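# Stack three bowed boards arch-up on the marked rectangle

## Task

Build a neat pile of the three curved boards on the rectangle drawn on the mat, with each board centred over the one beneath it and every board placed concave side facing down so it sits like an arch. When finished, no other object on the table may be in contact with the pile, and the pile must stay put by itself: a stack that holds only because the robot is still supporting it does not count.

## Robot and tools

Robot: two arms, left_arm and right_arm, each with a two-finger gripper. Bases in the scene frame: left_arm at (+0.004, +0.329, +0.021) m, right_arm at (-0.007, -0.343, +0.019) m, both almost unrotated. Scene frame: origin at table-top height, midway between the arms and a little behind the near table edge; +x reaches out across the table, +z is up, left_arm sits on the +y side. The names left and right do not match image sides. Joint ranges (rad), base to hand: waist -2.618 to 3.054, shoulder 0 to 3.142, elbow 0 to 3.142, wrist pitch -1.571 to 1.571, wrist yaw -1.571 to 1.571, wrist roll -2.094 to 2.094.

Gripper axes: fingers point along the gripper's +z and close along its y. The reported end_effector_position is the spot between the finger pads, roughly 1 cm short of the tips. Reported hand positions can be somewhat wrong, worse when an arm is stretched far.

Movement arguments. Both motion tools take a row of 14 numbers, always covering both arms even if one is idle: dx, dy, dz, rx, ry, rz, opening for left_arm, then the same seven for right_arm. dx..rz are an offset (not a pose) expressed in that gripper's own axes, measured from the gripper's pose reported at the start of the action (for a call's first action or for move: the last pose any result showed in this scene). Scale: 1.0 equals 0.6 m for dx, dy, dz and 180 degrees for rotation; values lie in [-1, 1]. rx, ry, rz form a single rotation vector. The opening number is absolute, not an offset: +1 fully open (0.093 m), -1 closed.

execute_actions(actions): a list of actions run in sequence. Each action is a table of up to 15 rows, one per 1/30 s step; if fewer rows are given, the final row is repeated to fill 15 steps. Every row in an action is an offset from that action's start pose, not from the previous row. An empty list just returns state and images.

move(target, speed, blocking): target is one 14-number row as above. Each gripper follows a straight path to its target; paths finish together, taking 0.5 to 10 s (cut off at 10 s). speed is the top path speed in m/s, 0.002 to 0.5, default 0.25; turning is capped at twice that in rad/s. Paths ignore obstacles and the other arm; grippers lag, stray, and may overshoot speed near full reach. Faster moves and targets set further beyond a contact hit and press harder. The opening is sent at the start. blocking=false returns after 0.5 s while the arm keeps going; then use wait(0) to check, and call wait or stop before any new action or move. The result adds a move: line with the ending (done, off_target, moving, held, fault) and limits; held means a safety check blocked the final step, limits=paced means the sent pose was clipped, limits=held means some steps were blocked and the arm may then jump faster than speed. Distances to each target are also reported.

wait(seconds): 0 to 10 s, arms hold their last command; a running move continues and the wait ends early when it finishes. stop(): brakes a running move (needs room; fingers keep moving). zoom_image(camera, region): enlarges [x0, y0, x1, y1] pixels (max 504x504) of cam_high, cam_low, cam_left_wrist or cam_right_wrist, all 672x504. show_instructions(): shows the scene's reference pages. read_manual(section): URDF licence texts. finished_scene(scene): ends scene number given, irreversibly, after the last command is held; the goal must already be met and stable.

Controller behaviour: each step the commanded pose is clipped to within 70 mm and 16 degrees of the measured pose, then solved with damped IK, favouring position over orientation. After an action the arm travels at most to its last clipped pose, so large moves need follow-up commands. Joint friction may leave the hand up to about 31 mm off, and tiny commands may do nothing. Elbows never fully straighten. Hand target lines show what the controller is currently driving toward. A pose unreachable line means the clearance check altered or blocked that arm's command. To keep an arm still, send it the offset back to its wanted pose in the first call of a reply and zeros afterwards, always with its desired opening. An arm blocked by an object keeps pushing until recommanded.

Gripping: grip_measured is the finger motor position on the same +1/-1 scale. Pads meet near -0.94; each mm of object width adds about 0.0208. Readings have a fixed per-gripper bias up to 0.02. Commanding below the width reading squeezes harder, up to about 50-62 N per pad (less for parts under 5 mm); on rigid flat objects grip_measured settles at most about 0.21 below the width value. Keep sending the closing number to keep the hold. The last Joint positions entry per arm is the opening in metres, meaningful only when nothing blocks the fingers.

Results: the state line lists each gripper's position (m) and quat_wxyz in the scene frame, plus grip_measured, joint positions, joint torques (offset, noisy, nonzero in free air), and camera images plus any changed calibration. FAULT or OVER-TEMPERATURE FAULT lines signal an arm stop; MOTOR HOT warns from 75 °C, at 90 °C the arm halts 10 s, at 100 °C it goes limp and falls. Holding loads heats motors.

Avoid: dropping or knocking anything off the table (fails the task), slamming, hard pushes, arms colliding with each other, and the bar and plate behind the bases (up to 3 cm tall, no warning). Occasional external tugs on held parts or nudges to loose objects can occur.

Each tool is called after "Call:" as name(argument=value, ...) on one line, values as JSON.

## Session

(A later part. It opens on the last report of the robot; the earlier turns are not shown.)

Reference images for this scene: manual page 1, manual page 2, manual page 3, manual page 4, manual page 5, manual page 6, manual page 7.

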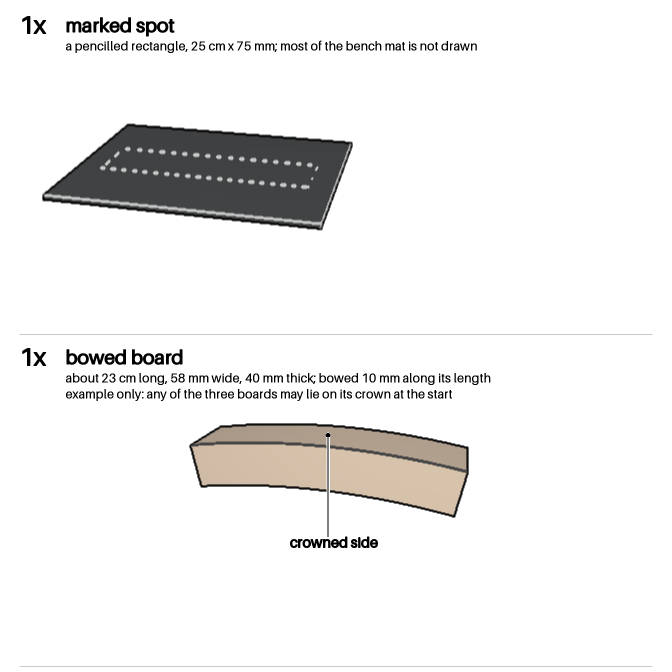

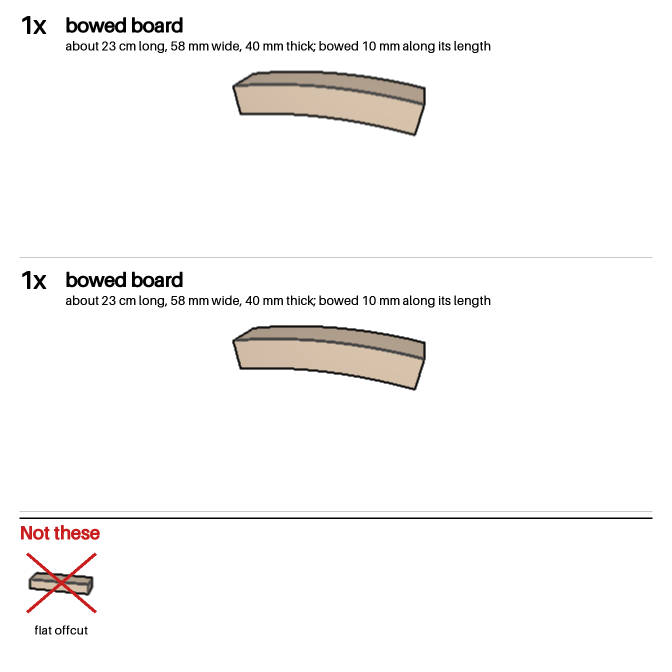

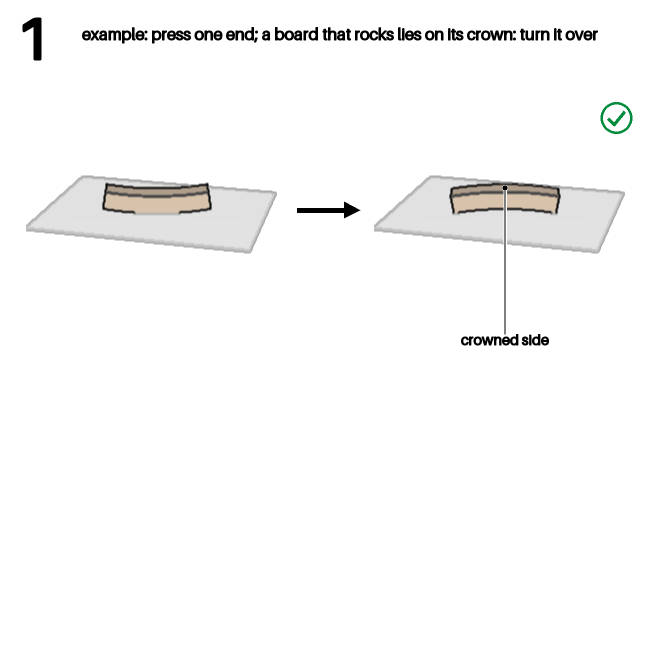

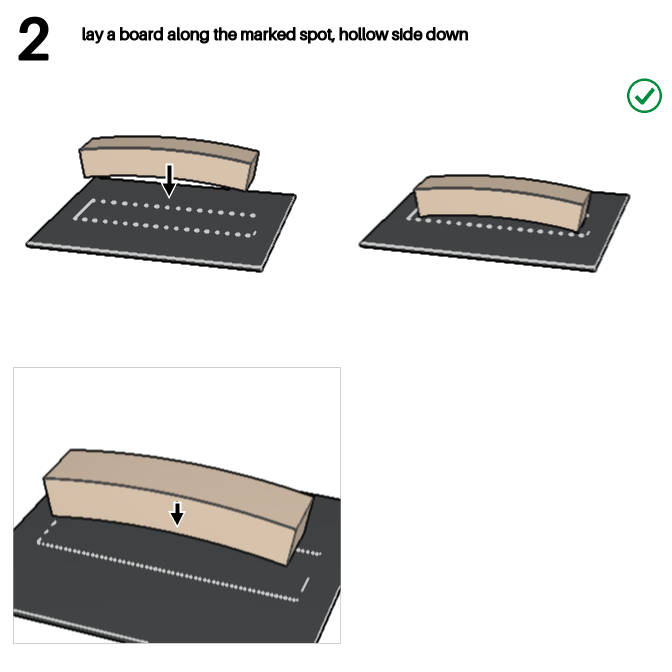

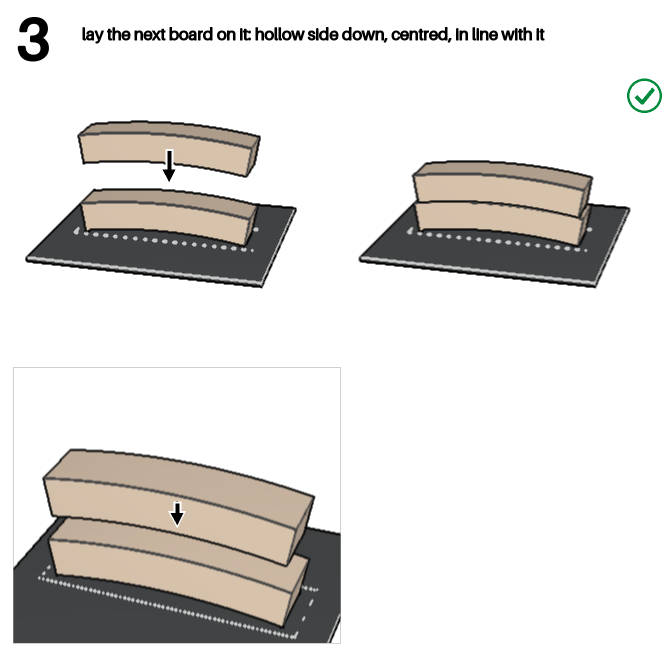

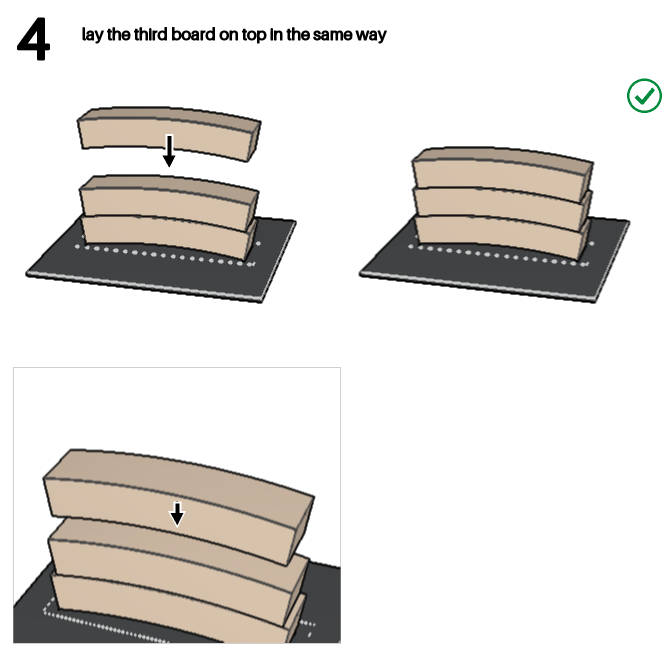

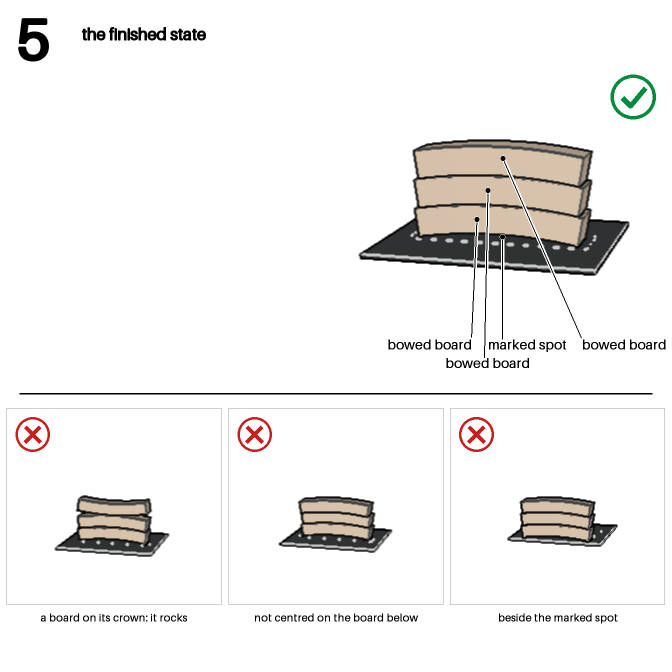

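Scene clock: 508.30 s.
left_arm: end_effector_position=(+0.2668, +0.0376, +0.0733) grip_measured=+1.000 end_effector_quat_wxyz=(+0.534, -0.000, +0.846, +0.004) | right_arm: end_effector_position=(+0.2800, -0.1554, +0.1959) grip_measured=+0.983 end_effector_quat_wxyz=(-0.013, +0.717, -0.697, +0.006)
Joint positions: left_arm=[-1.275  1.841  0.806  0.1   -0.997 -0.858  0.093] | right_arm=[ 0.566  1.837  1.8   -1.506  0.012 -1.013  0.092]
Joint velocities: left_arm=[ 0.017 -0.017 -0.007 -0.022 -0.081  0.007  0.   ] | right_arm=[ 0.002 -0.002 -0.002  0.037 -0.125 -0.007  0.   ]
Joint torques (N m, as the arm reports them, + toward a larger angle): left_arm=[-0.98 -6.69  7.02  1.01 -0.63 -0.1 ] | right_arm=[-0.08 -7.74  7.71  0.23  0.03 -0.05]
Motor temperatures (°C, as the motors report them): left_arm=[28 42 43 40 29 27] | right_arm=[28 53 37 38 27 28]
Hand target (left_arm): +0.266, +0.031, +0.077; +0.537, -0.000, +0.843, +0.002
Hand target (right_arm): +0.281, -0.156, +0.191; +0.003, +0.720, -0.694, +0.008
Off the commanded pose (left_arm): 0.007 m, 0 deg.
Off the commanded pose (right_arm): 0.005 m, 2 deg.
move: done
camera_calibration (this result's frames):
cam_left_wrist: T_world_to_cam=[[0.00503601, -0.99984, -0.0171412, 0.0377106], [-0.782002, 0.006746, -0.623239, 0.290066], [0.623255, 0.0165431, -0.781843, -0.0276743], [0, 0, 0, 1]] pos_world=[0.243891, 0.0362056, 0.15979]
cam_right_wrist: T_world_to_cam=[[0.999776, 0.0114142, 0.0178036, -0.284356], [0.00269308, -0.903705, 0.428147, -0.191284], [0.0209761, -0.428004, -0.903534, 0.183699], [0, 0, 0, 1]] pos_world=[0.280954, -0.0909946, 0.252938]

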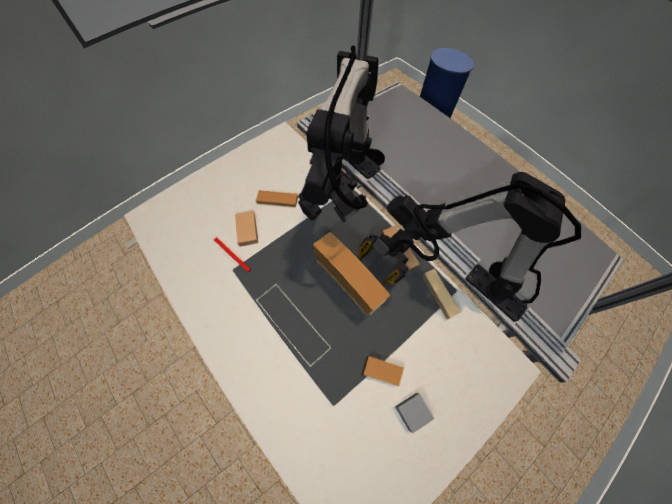

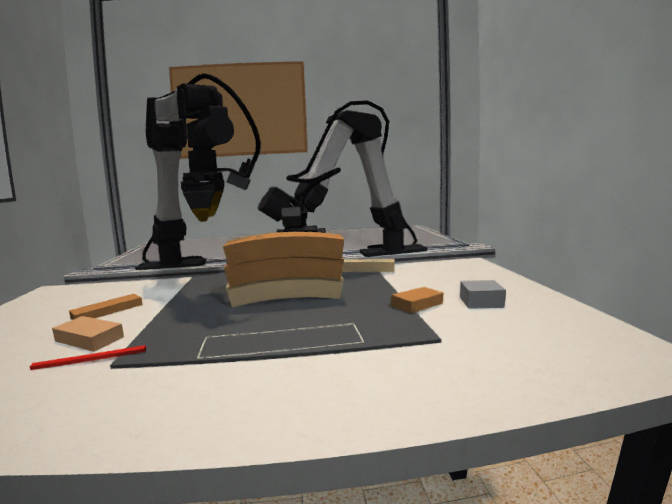

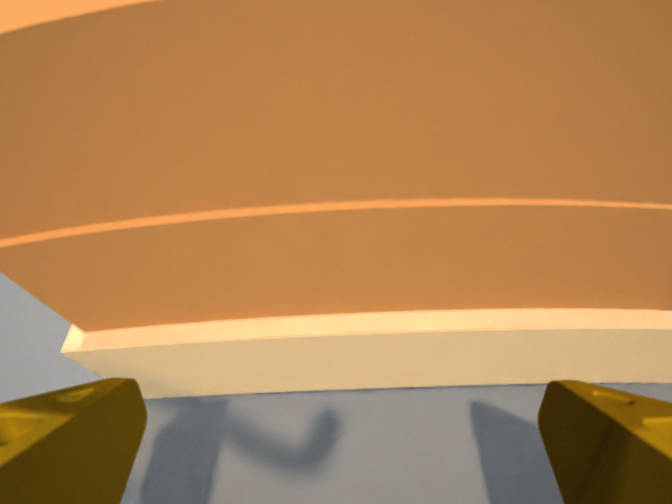

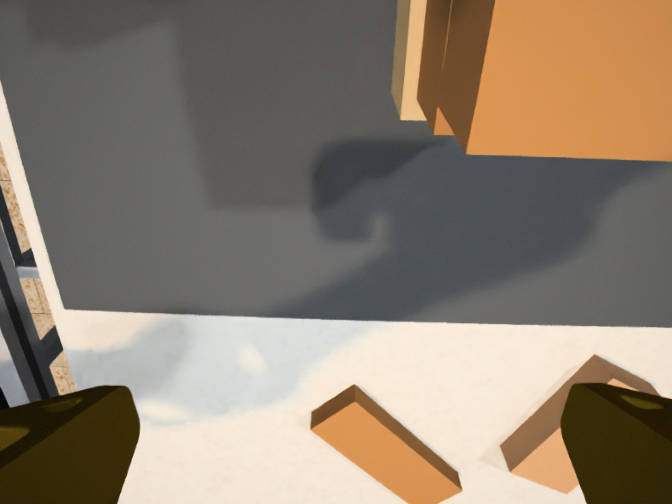

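Call:
move(target=[0,-0.03,0,0,0,0,1,-0.142,-0.112,0.06,-0.005,0.005,-0.008,1], speed=0.15)

Scene clock: 511.23 s.
left_arm: end_effector_position=(+0.2676, +0.0259, +0.0702) grip_measured=+1.000 end_effector_quat_wxyz=(+0.530, +0.001, +0.848, +0.005) | right_arm: end_effector_position=(+0.3461, -0.0693, +0.1673) grip_measured=+0.983 end_effector_quat_wxyz=(-0.037, +0.725, -0.688, +0.009)
Joint positions: left_arm=[-1.284  1.883  0.861  0.066 -0.997 -0.879  0.093] | right_arm=[ 0.644  2.257  2.305 -1.545  0.012 -0.96   0.092]
Joint velocities: left_arm=[ 0.002 -0.002  0.007 -0.066  0.022 -0.066  0.   ] | right_arm=[ 0.007 -0.002  0.027 -0.007 -0.007  0.007  0.   ]
Joint torques (N m, as the arm reports them, + toward a larger angle): left_arm=[-0.86 -7.1   7.01  1.01 -0.63 -0.17] | right_arm=[  0.42 -11.99   7.61   0.35  -0.01   0.01]
Motor temperatures (°C, as the motors report them): left_arm=[28 42 43 39 29 27] | right_arm=[28 53 38 37 27 28]
Hand target (left_arm): +0.267, +0.020, +0.073; +0.534, +0.000, +0.846, +0.004
Hand target (right_arm): +0.344, -0.068, +0.161; -0.023, +0.726, -0.688, +0.009
Off the commanded pose (left_arm): 0.007 m, 0 deg.
Off the commanded pose (right_arm): 0.005 m, 4 deg.
joint sent to its limit (right arm) — the command would take joint 4 (wrist pitch) past its lower limit, so that joint was sent only as far as its limit.
move: off_target (right_arm)
camera_calibration (this result's frames):
cam_left_wrist: T_world_to_cam=[[0.00475899, -0.999808, -0.0189972, 0.0261667], [-0.786687, 0.00798467, -0.6173, 0.28969], [0.617333, 0.0178826, -0.786498, -0.0285351], [0, 0, 0, 1]] pos_world=[0.245387, 0.0243589, 0.15688]
cam_right_wrist: T_world_to_cam=[[0.997845, 0.0348814, 0.0555718, -0.354971], [0.00968851, -0.916024, 0.401006, -0.100199], [0.0648927, -0.399603, -0.914388, 0.181874], [0, 0, 0, 1]] pos_world=[0.343375, -0.00672491, 0.22621]

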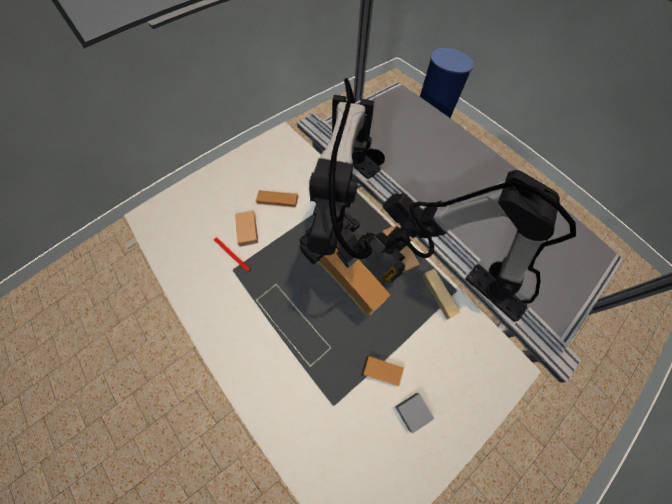

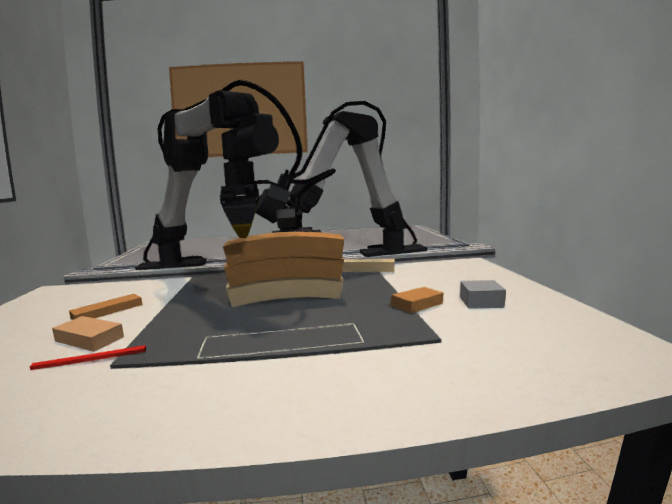

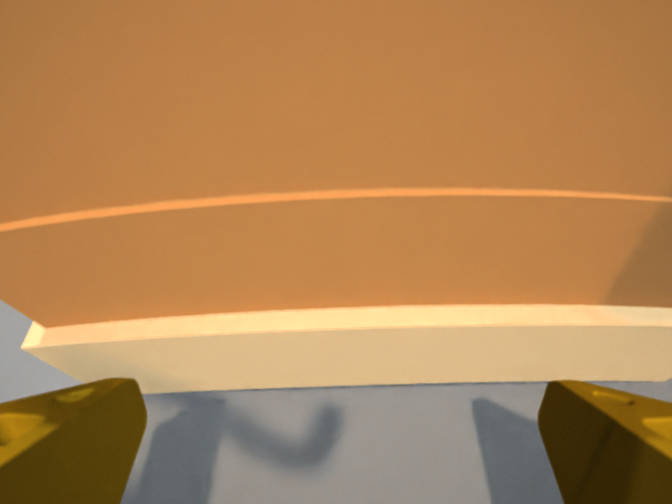

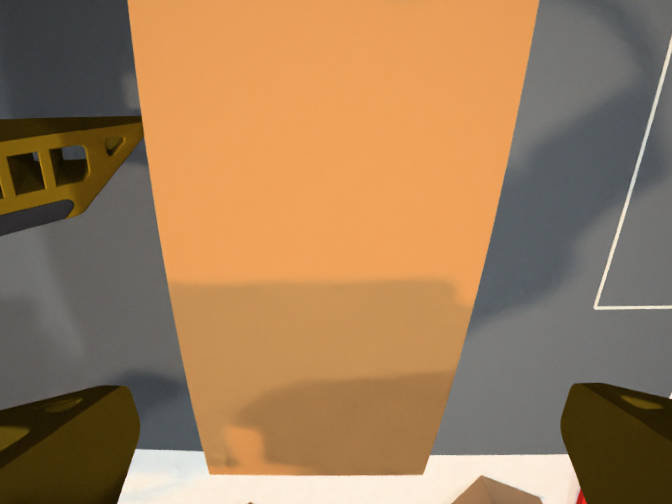

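Call:
move(target=[0,0,0,0,0,0,1,-0.005,0.012,0.13,-0.02,0.013,0,1], speed=0.08)

Call:
zoom_image(camera="cam_low", region=[150,150,400,380])

Scene clock: 514.93 s.
left_arm: end_effector_position=(+0.2675, +0.0261, +0.0700) grip_measured=+1.000 end_effector_quat_wxyz=(+0.530, +0.001, +0.848, +0.005) | right_arm: end_effector_position=(+0.3486, -0.0670, +0.1073) grip_measured=+0.983 end_effector_quat_wxyz=(-0.018, +0.723, -0.690, +0.006)
Joint positions: left_arm=[-1.284  1.883  0.861  0.064 -0.997 -0.879  0.093] | right_arm=[ 0.644  2.268  2.084 -1.35   0.012 -0.954  0.092]
Joint velocities: left_arm=[-0.017  0.007 -0.002  0.022  0.125 -0.037  0.   ] | right_arm=[-0.012 -0.007  0.012 -0.007 -0.051  0.022  0.001]
Joint torques (N m, as the arm reports them, + toward a larger angle): left_arm=[ 0.08 -7.83  5.26  1.12 -0.49 -0.09] | right_arm=[  0.78 -11.99   5.33   0.48  -0.14   0.02]
Motor temperatures (°C, as the motors report them): left_arm=[28 43 43 39 29 27] | right_arm=[28 53 38 37 27 28]
Hand target (left_arm): +0.268, +0.026, +0.070; +0.530, +0.001, +0.848, +0.005
Hand target (right_arm): +0.343, -0.065, +0.089; +0.000, +0.725, -0.688, +0.003
Off the commanded pose (left_arm): 0.000 m, 0 deg.
Off the commanded pose (right_arm): 0.019 m, 2 deg.
move: off_target (right_arm)
camera_calibration (this result's frames):
cam_left_wrist: T_world_to_cam=[[0.00510103, -0.999785, -0.0201008, 0.026393], [-0.787098, 0.0083844, -0.616771, 0.28957], [0.616806, 0.0189675, -0.786886, -0.0284851], [0, 0, 0, 1]] pos_world=[0.245355, 0.0244998, 0.156714]
cam_right_wrist: T_world_to_cam=[[0.999221, 0.0302964, 0.0252699, -0.351718], [0.0168358, -0.906732, 0.42137, -0.0781024], [0.035679, -0.420617, -0.906537, 0.135784], [0, 0, 0, 1]] pos_world=[0.347915, -0.00304918, 0.164891]

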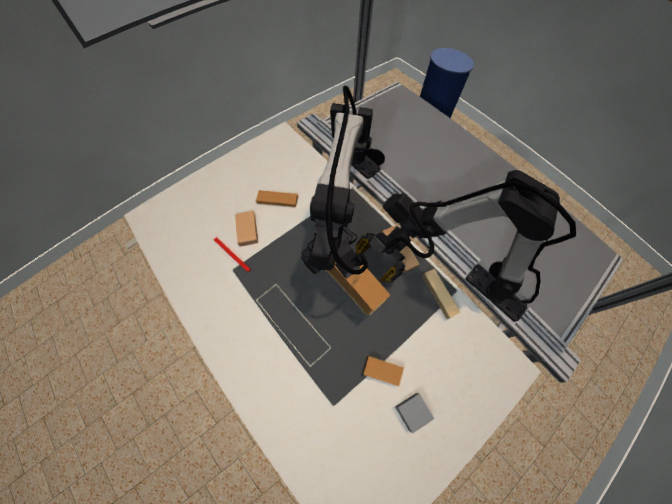

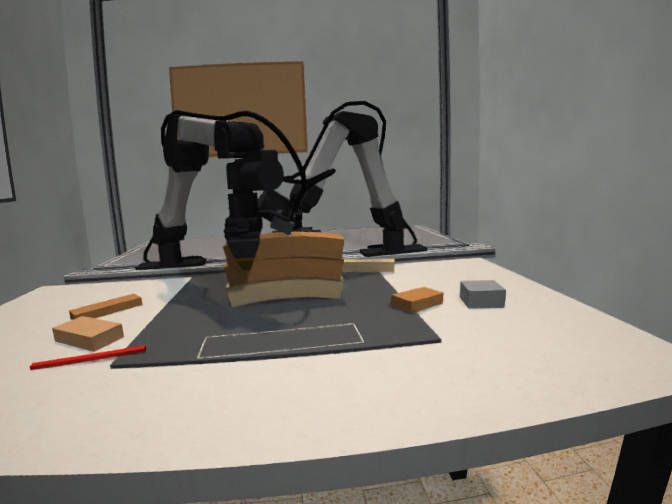

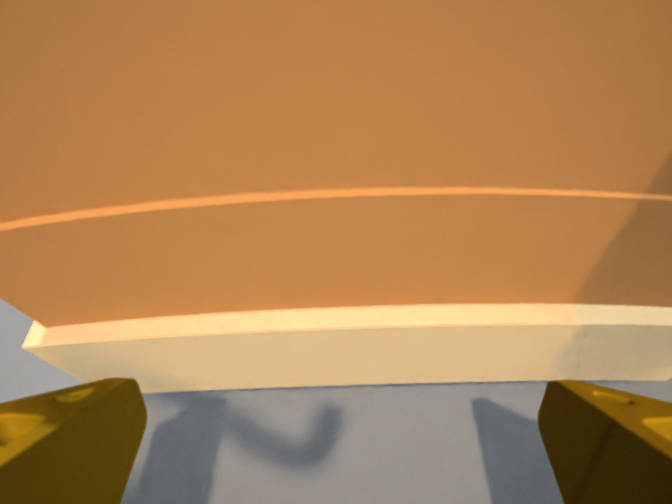

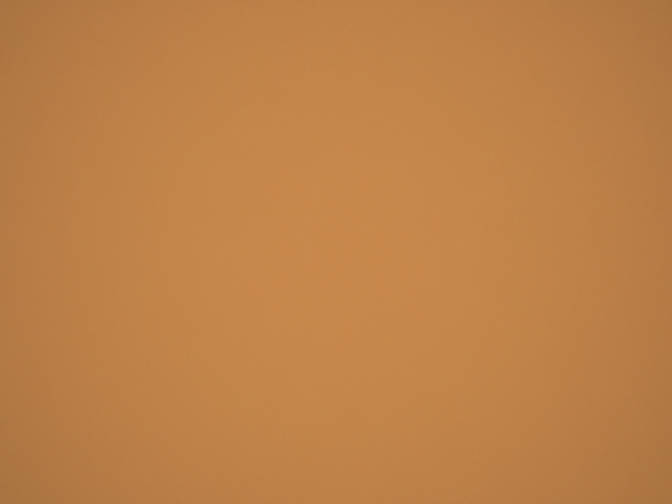

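Region (150, 150, 400, 380) of cam_low's 672x504 image, scaled by 2.016, with more detail than that image has; it fills the top 464 rows of this view, and the rest is white.

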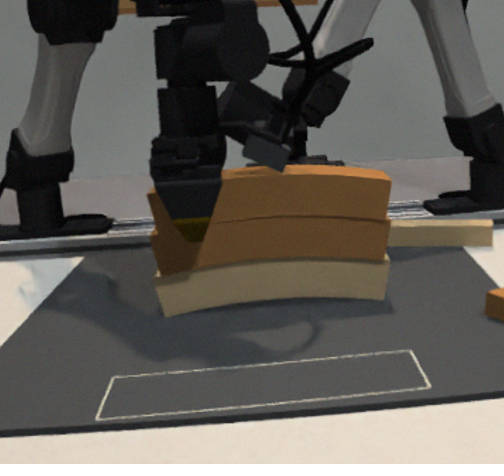

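Call:
execute_actions(actions=[[[0.06,0,0.028,0,0,0,1,0,0,0,0,0,0,0.4]],[[0,0,0,0,0,0,1,0,0,0,0,0,0,0.1]],[[0,0,0,0,0,0,1,0,0,0,0,0,0,-0.25]],[[0,0,0,0,0,0,1,0,0,0,0,0,0,-0.25]]])

Scene clock: 518.67 s.
left_arm: end_effector_position=(+0.2674, +0.0280, +0.0293) grip_measured=+1.000 end_effector_quat_wxyz=(+0.526, +0.005, +0.851, +0.017) | right_arm: end_effector_position=(+0.3467, -0.0677, +0.1073) grip_measured=+0.157 end_effector_quat_wxyz=(-0.015, +0.723, -0.691, +0.004)
Joint positions: left_arm=[-1.284  2.014  0.84   0.183 -0.999 -0.888  0.093] | right_arm=[ 0.644  2.268  2.084 -1.358  0.009 -0.953  0.053]
Joint velocities: left_arm=[ 0.002 -0.007  0.007 -0.007 -0.037 -0.007  0.   ] | right_arm=[ 0.012 -0.002 -0.012 -0.007 -0.037  0.007  0.001]
Joint torques (N m, as the arm reports them, + toward a larger angle): left_arm=[-0.01 -8.15  4.59  1.04 -0.55 -0.11] | right_arm=[ -0.22 -14.04   6.85   0.35  -0.07   0.01]
Motor temperatures (°C, as the motors report them): left_arm=[28 44 43 39 29 27] | right_arm=[28 54 38 36 27 28]
Hand target (left_arm): +0.267, +0.028, +0.029; +0.526, +0.005, +0.851, +0.017
Hand target (right_arm): +0.347, -0.068, +0.107; -0.015, +0.723, -0.691, +0.004
Off the commanded pose (left_arm): 0.000 m, 0 deg.
Off the commanded pose (right_arm): 0.000 m, 0 deg.
camera_calibration (this result's frames):
cam_left_wrist: T_world_to_cam=[[0.00964401, -0.999013, -0.0433548, 0.0268924], [-0.793566, 0.0187336, -0.608196, 0.265508], [0.608408, 0.0402704, -0.792602, -0.0587225], [0, 0, 0, 1]] pos_world=[0.246166, 0.0242567, 0.116104]
cam_right_wrist: T_world_to_cam=[[0.999428, 0.0293597, 0.0167685, -0.349034], [0.0195091, -0.90582, 0.423214, -0.0797763], [0.0276147, -0.422645, -0.905874, 0.138064], [0, 0, 0, 1]] pos_world=[0.346579, -0.00366324, 0.164684]

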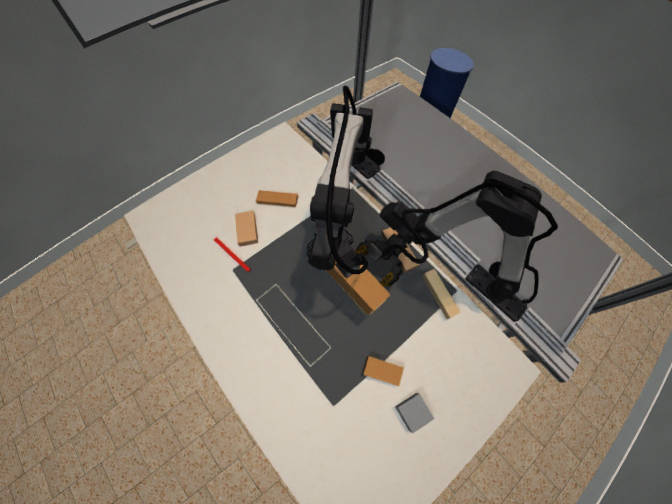

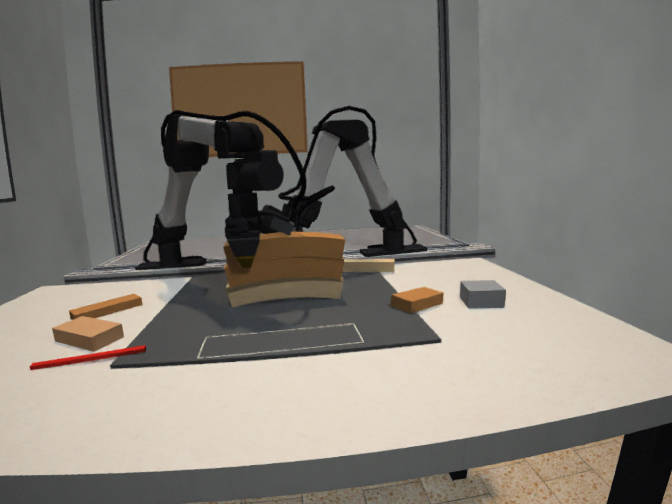

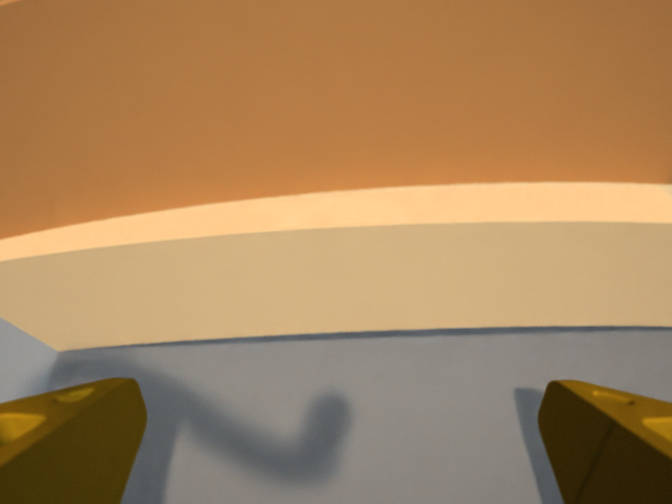

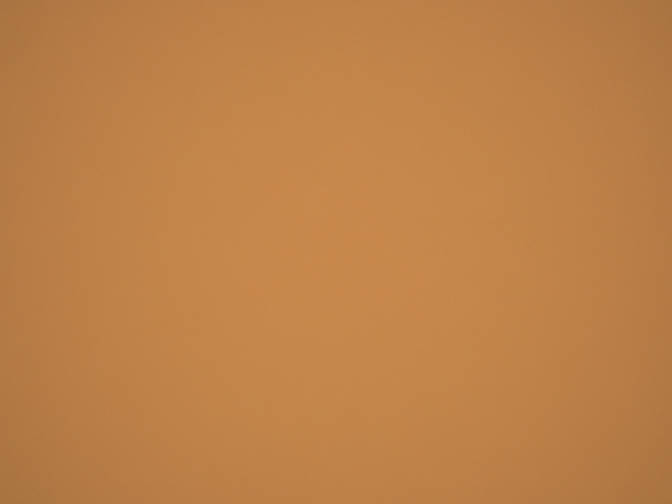

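Call:
move(target=[-0.026,0,0.052,0,0,0,1,0,0,0,0,0,0,-0.25], speed=0.03)

Scene clock: 521.80 s.
left_arm: end_effector_position=(+0.2857, +0.0343, +0.0252) grip_measured=+1.000 end_effector_quat_wxyz=(+0.519, +0.023, +0.854, +0.033) | right_arm: end_effector_position=(+0.3467, -0.0677, +0.1073) grip_measured=+0.157 end_effector_quat_wxyz=(-0.015, +0.723, -0.691, +0.004)
Joint positions: left_arm=[-1.224  2.029  0.84   0.242 -0.96  -0.776  0.093] | right_arm=[ 0.644  2.268  2.084 -1.358  0.009 -0.953  0.053]
Joint velocities: left_arm=[ 0.002 -0.007  0.007  0.007  0.007  0.007  0.   ] | right_arm=[ 0.007 -0.017  0.007 -0.007  0.007 -0.066 -0.   ]
Joint torques (N m, as the arm reports them, + toward a larger angle): left_arm=[ 2.87 -7.04  6.4   1.63 -0.34  0.09] | right_arm=[ -0.2  -13.99   6.72   0.36  -0.11   0.01]
Motor temperatures (°C, as the motors report them): left_arm=[28 45 43 39 29 27] | right_arm=[28 55 38 36 27 28]
Hand target (left_arm): +0.301, +0.029, +0.030; +0.525, +0.004, +0.851, +0.017
Hand target (right_arm): +0.347, -0.068, +0.107; -0.015, +0.723, -0.691, +0.004
Off the commanded pose (left_arm): 0.018 m, 3 deg.
Off the commanded pose (right_arm): 0.000 m, 0 deg.
move: off_target (left_arm)
camera_calibration (this result's frames):
cam_left_wrist: T_world_to_cam=[[-0.0039358, -0.995884, -0.0905548, 0.0377817], [-0.80254, 0.0571701, -0.593852, 0.278378], [0.596585, 0.0703366, -0.799462, -0.0708046], [0, 0, 0, 1]] pos_world=[0.265799, 0.0266915, 0.112131]
cam_right_wrist: T_world_to_cam=[[0.999428, 0.0293597, 0.0167685, -0.349034], [0.0195091, -0.90582, 0.423214, -0.0797763], [0.0276147, -0.422645, -0.905874, 0.138064], [0, 0, 0, 1]] pos_world=[0.346579, -0.00366324, 0.164684]

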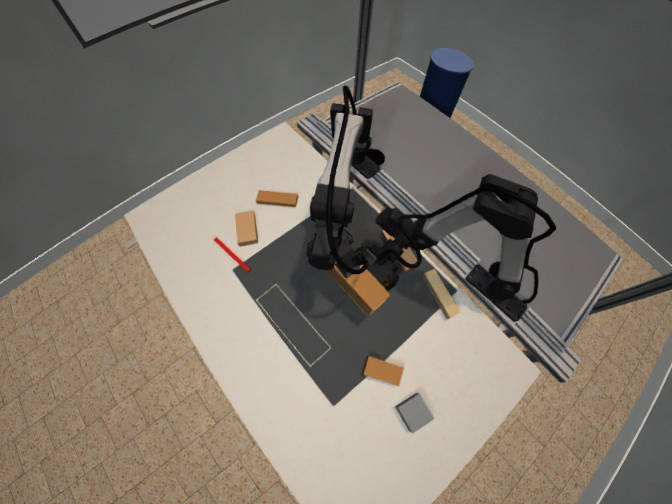

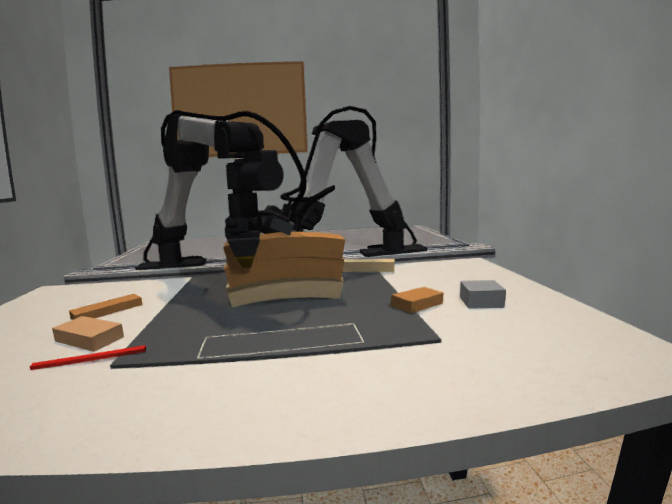

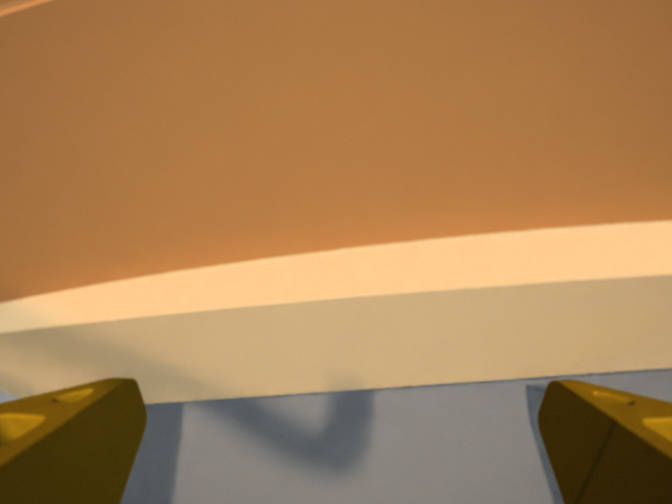

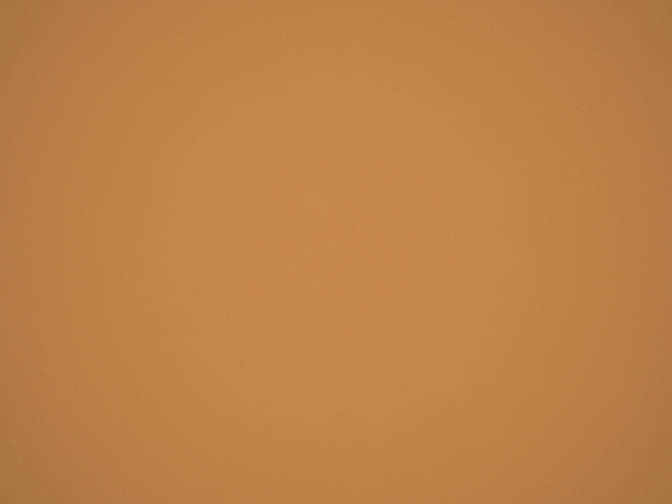

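Call:
move(target=[-0.045,-0.01,0.005,0.01,-0.013,-0.024,1,0,0,0,0,0,0,-0.25], speed=0.03)

Call:
zoom_image(camera="cam_high", region=[300,190,460,340])

Scene clock: 527.33 s.
left_arm: end_effector_position=(+0.2855, +0.0338, +0.0260) grip_measured=+1.000 end_effector_quat_wxyz=(+0.515, +0.028, +0.856, +0.033) | right_arm: end_effector_position=(+0.3467, -0.0677, +0.1073) grip_measured=+0.157 end_effector_quat_wxyz=(-0.015, +0.723, -0.691, +0.004)
Joint positions: left_arm=[-1.222  2.022  0.84   0.234 -0.949 -0.765  0.093] | right_arm=[ 0.644  2.268  2.084 -1.358  0.009 -0.953  0.053]
Joint velocities: left_arm=[-0.012  0.007  0.007  0.007  0.007  0.007  0.   ] | right_arm=[ 0.012  0.002 -0.022  0.022 -0.007 -0.007  0.   ]
Joint torques (N m, as the arm reports them, + toward a larger angle): left_arm=[  2.3  -10.58   5.02   1.74  -0.55   0.1 ] | right_arm=[ -0.19 -14.15   6.67   0.32  -0.08   0.02]
Motor temperatures (°C, as the motors report them): left_arm=[28 46 43 40 29 27] | right_arm=[28 57 38 36 27 28]
Hand target (left_arm): +0.300, +0.028, +0.048; +0.536, -0.002, +0.844, +0.002
Hand target (right_arm): +0.347, -0.068, +0.107; -0.015, +0.723, -0.690, +0.004
Off the commanded pose (left_arm): 0.027 m, 6 deg.
Off the commanded pose (right_arm): 0.000 m, 0 deg.
move: off_target (left_arm)
camera_calibration (this result's frames):
cam_left_wrist: T_world_to_cam=[[-0.0138233, -0.995232, -0.0965503, 0.0403249], [-0.806793, 0.068142, -0.586891, 0.279289], [0.590672, 0.0697834, -0.803888, -0.0682272], [0, 0, 0, 1]] pos_world=[0.266186, 0.0258624, 0.112959]
cam_right_wrist: T_world_to_cam=[[0.999428, 0.0293597, 0.0167685, -0.349034], [0.0195091, -0.90582, 0.423214, -0.0797763], [0.0276147, -0.422645, -0.905874, 0.138064], [0, 0, 0, 1]] pos_world=[0.346579, -0.00366324, 0.164684]

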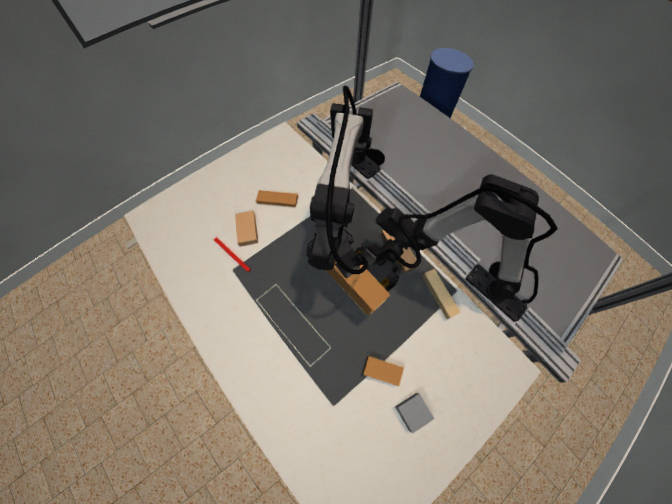

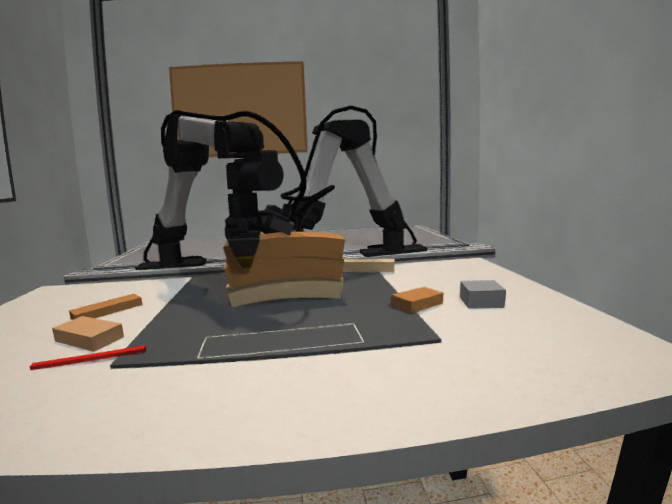

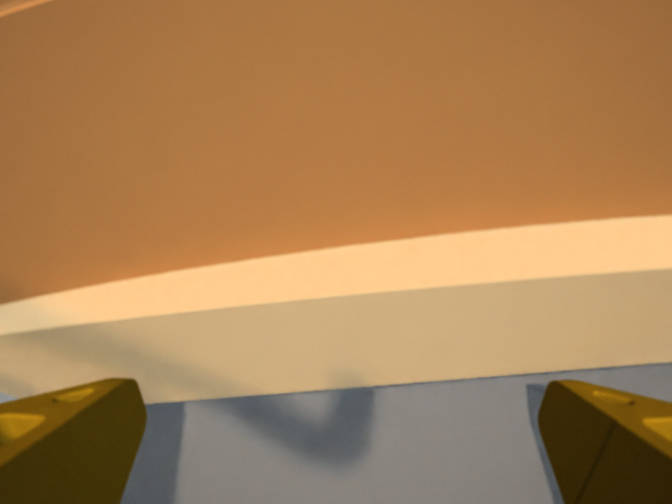

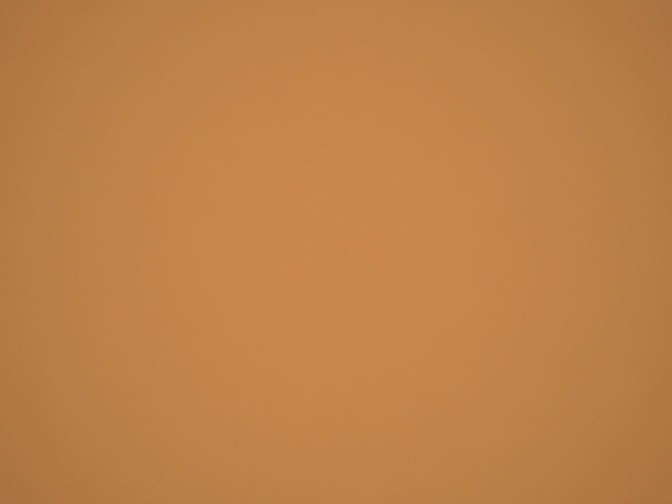

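Region (300, 190, 460, 340) of cam_high's 672x504 image, scaled by 3.150, with more detail than that image has; it fills the top 472 rows of this view, and the rest is white.

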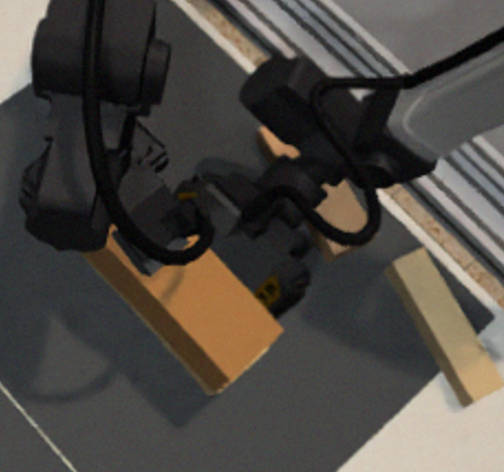

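Call:
execute_actions(actions=[[[0.0,0,-0.05,0.01,-0.013,-0.024,1,0,0.022,-0.004,0,0,0,-0.25]],[[0,0,0,0,0,0,1,0,0,0,0,0,0,-0.25]]])

Scene clock: 530.80 s.
left_arm: end_effector_position=(+0.2611, +0.0278, +0.0369) grip_measured=+1.000 end_effector_quat_wxyz=(+0.530, +0.009, +0.848, -0.003) | right_arm: end_effector_position=(+0.3407, -0.0695, +0.1069) grip_measured=+0.157 end_effector_quat_wxyz=(-0.016, +0.721, -0.693, +0.004)
Joint positions: left_arm=[-1.298  1.972  0.793  0.234 -0.992 -0.868  0.093] | right_arm=[ 0.649  2.234  2.027 -1.331  0.009 -0.941  0.053]
Joint velocities: left_arm=[-0.027 -0.017  0.012 -0.081 -0.066 -0.081  0.   ] | right_arm=[-0.002 -0.002  0.007  0.051 -0.022  0.022 -0.001]
Joint torques (N m, as the arm reports them, + toward a larger angle): left_arm=[-0.08 -7.83  4.8   1.14 -0.53 -0.14] | right_arm=[ -0.33 -13.83   6.78   0.36  -0.11  -0.02]
Motor temperatures (°C, as the motors report them): left_arm=[28 47 43 40 29 27] | right_arm=[28 58 38 36 27 28]
Hand target (left_arm): +0.261, +0.028, +0.037; +0.530, +0.009, +0.848, -0.003
Hand target (right_arm): +0.341, -0.070, +0.107; -0.016, +0.721, -0.693, +0.004
Off the commanded pose (left_arm): 0.000 m, 0 deg.
Off the commanded pose (right_arm): 0.000 m, 0 deg.
camera_calibration (this result's frames):
cam_left_wrist: T_world_to_cam=[[-0.0174401, -0.999731, -0.0152892, 0.0331504], [-0.786508, 0.0231587, -0.617146, 0.263553], [0.617334, 0.00126194, -0.7867, -0.0502901], [0, 0, 0, 1]] pos_world=[0.23891, 0.0271014, 0.123594]
cam_right_wrist: T_world_to_cam=[[0.999539, 0.0231955, 0.0195909, -0.343773], [0.0127863, -0.906825, 0.421312, -0.0786777], [0.027538, -0.420868, -0.906704, 0.137403], [0, 0, 0, 1]] pos_world=[0.340836, -0.00554467, 0.164466]

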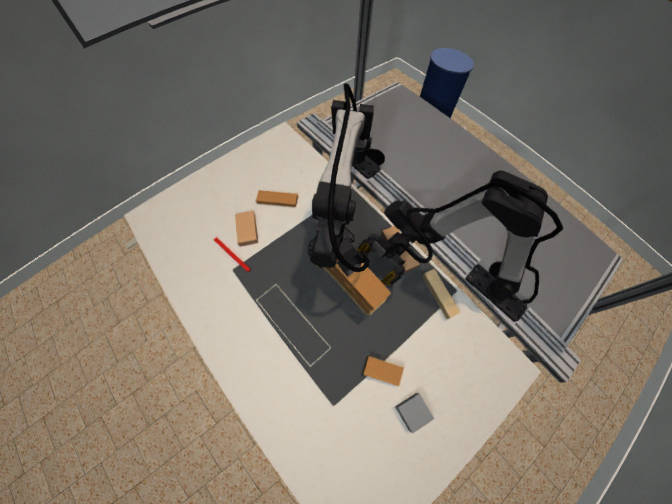

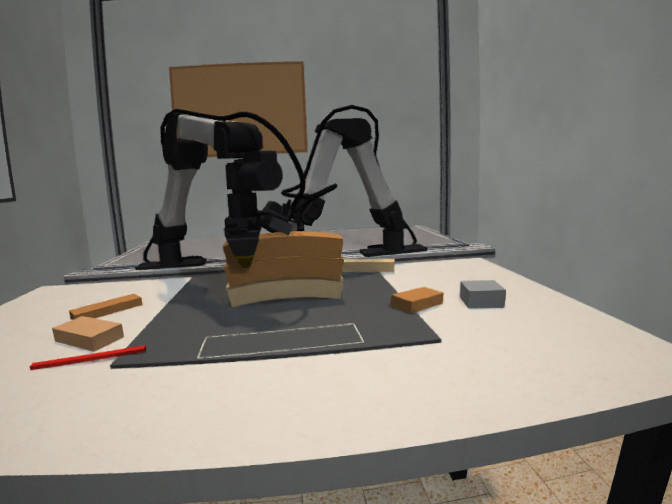

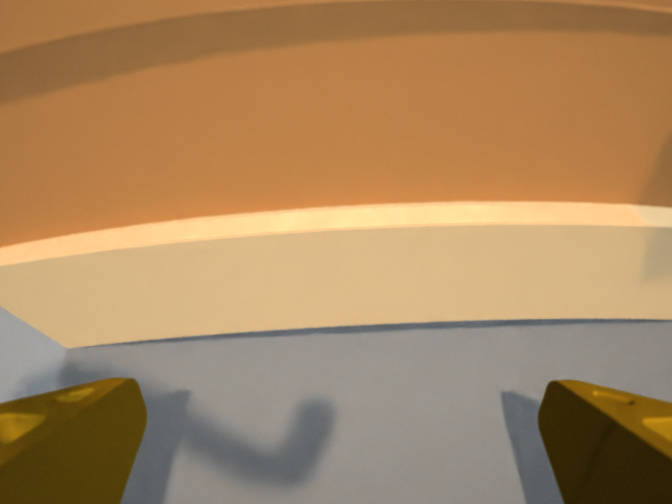

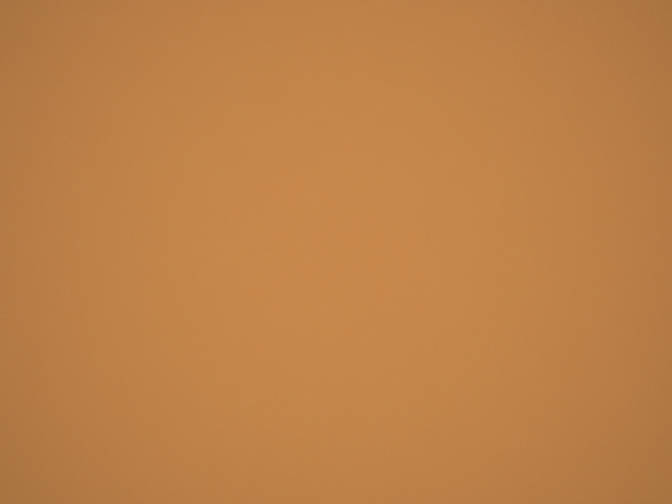

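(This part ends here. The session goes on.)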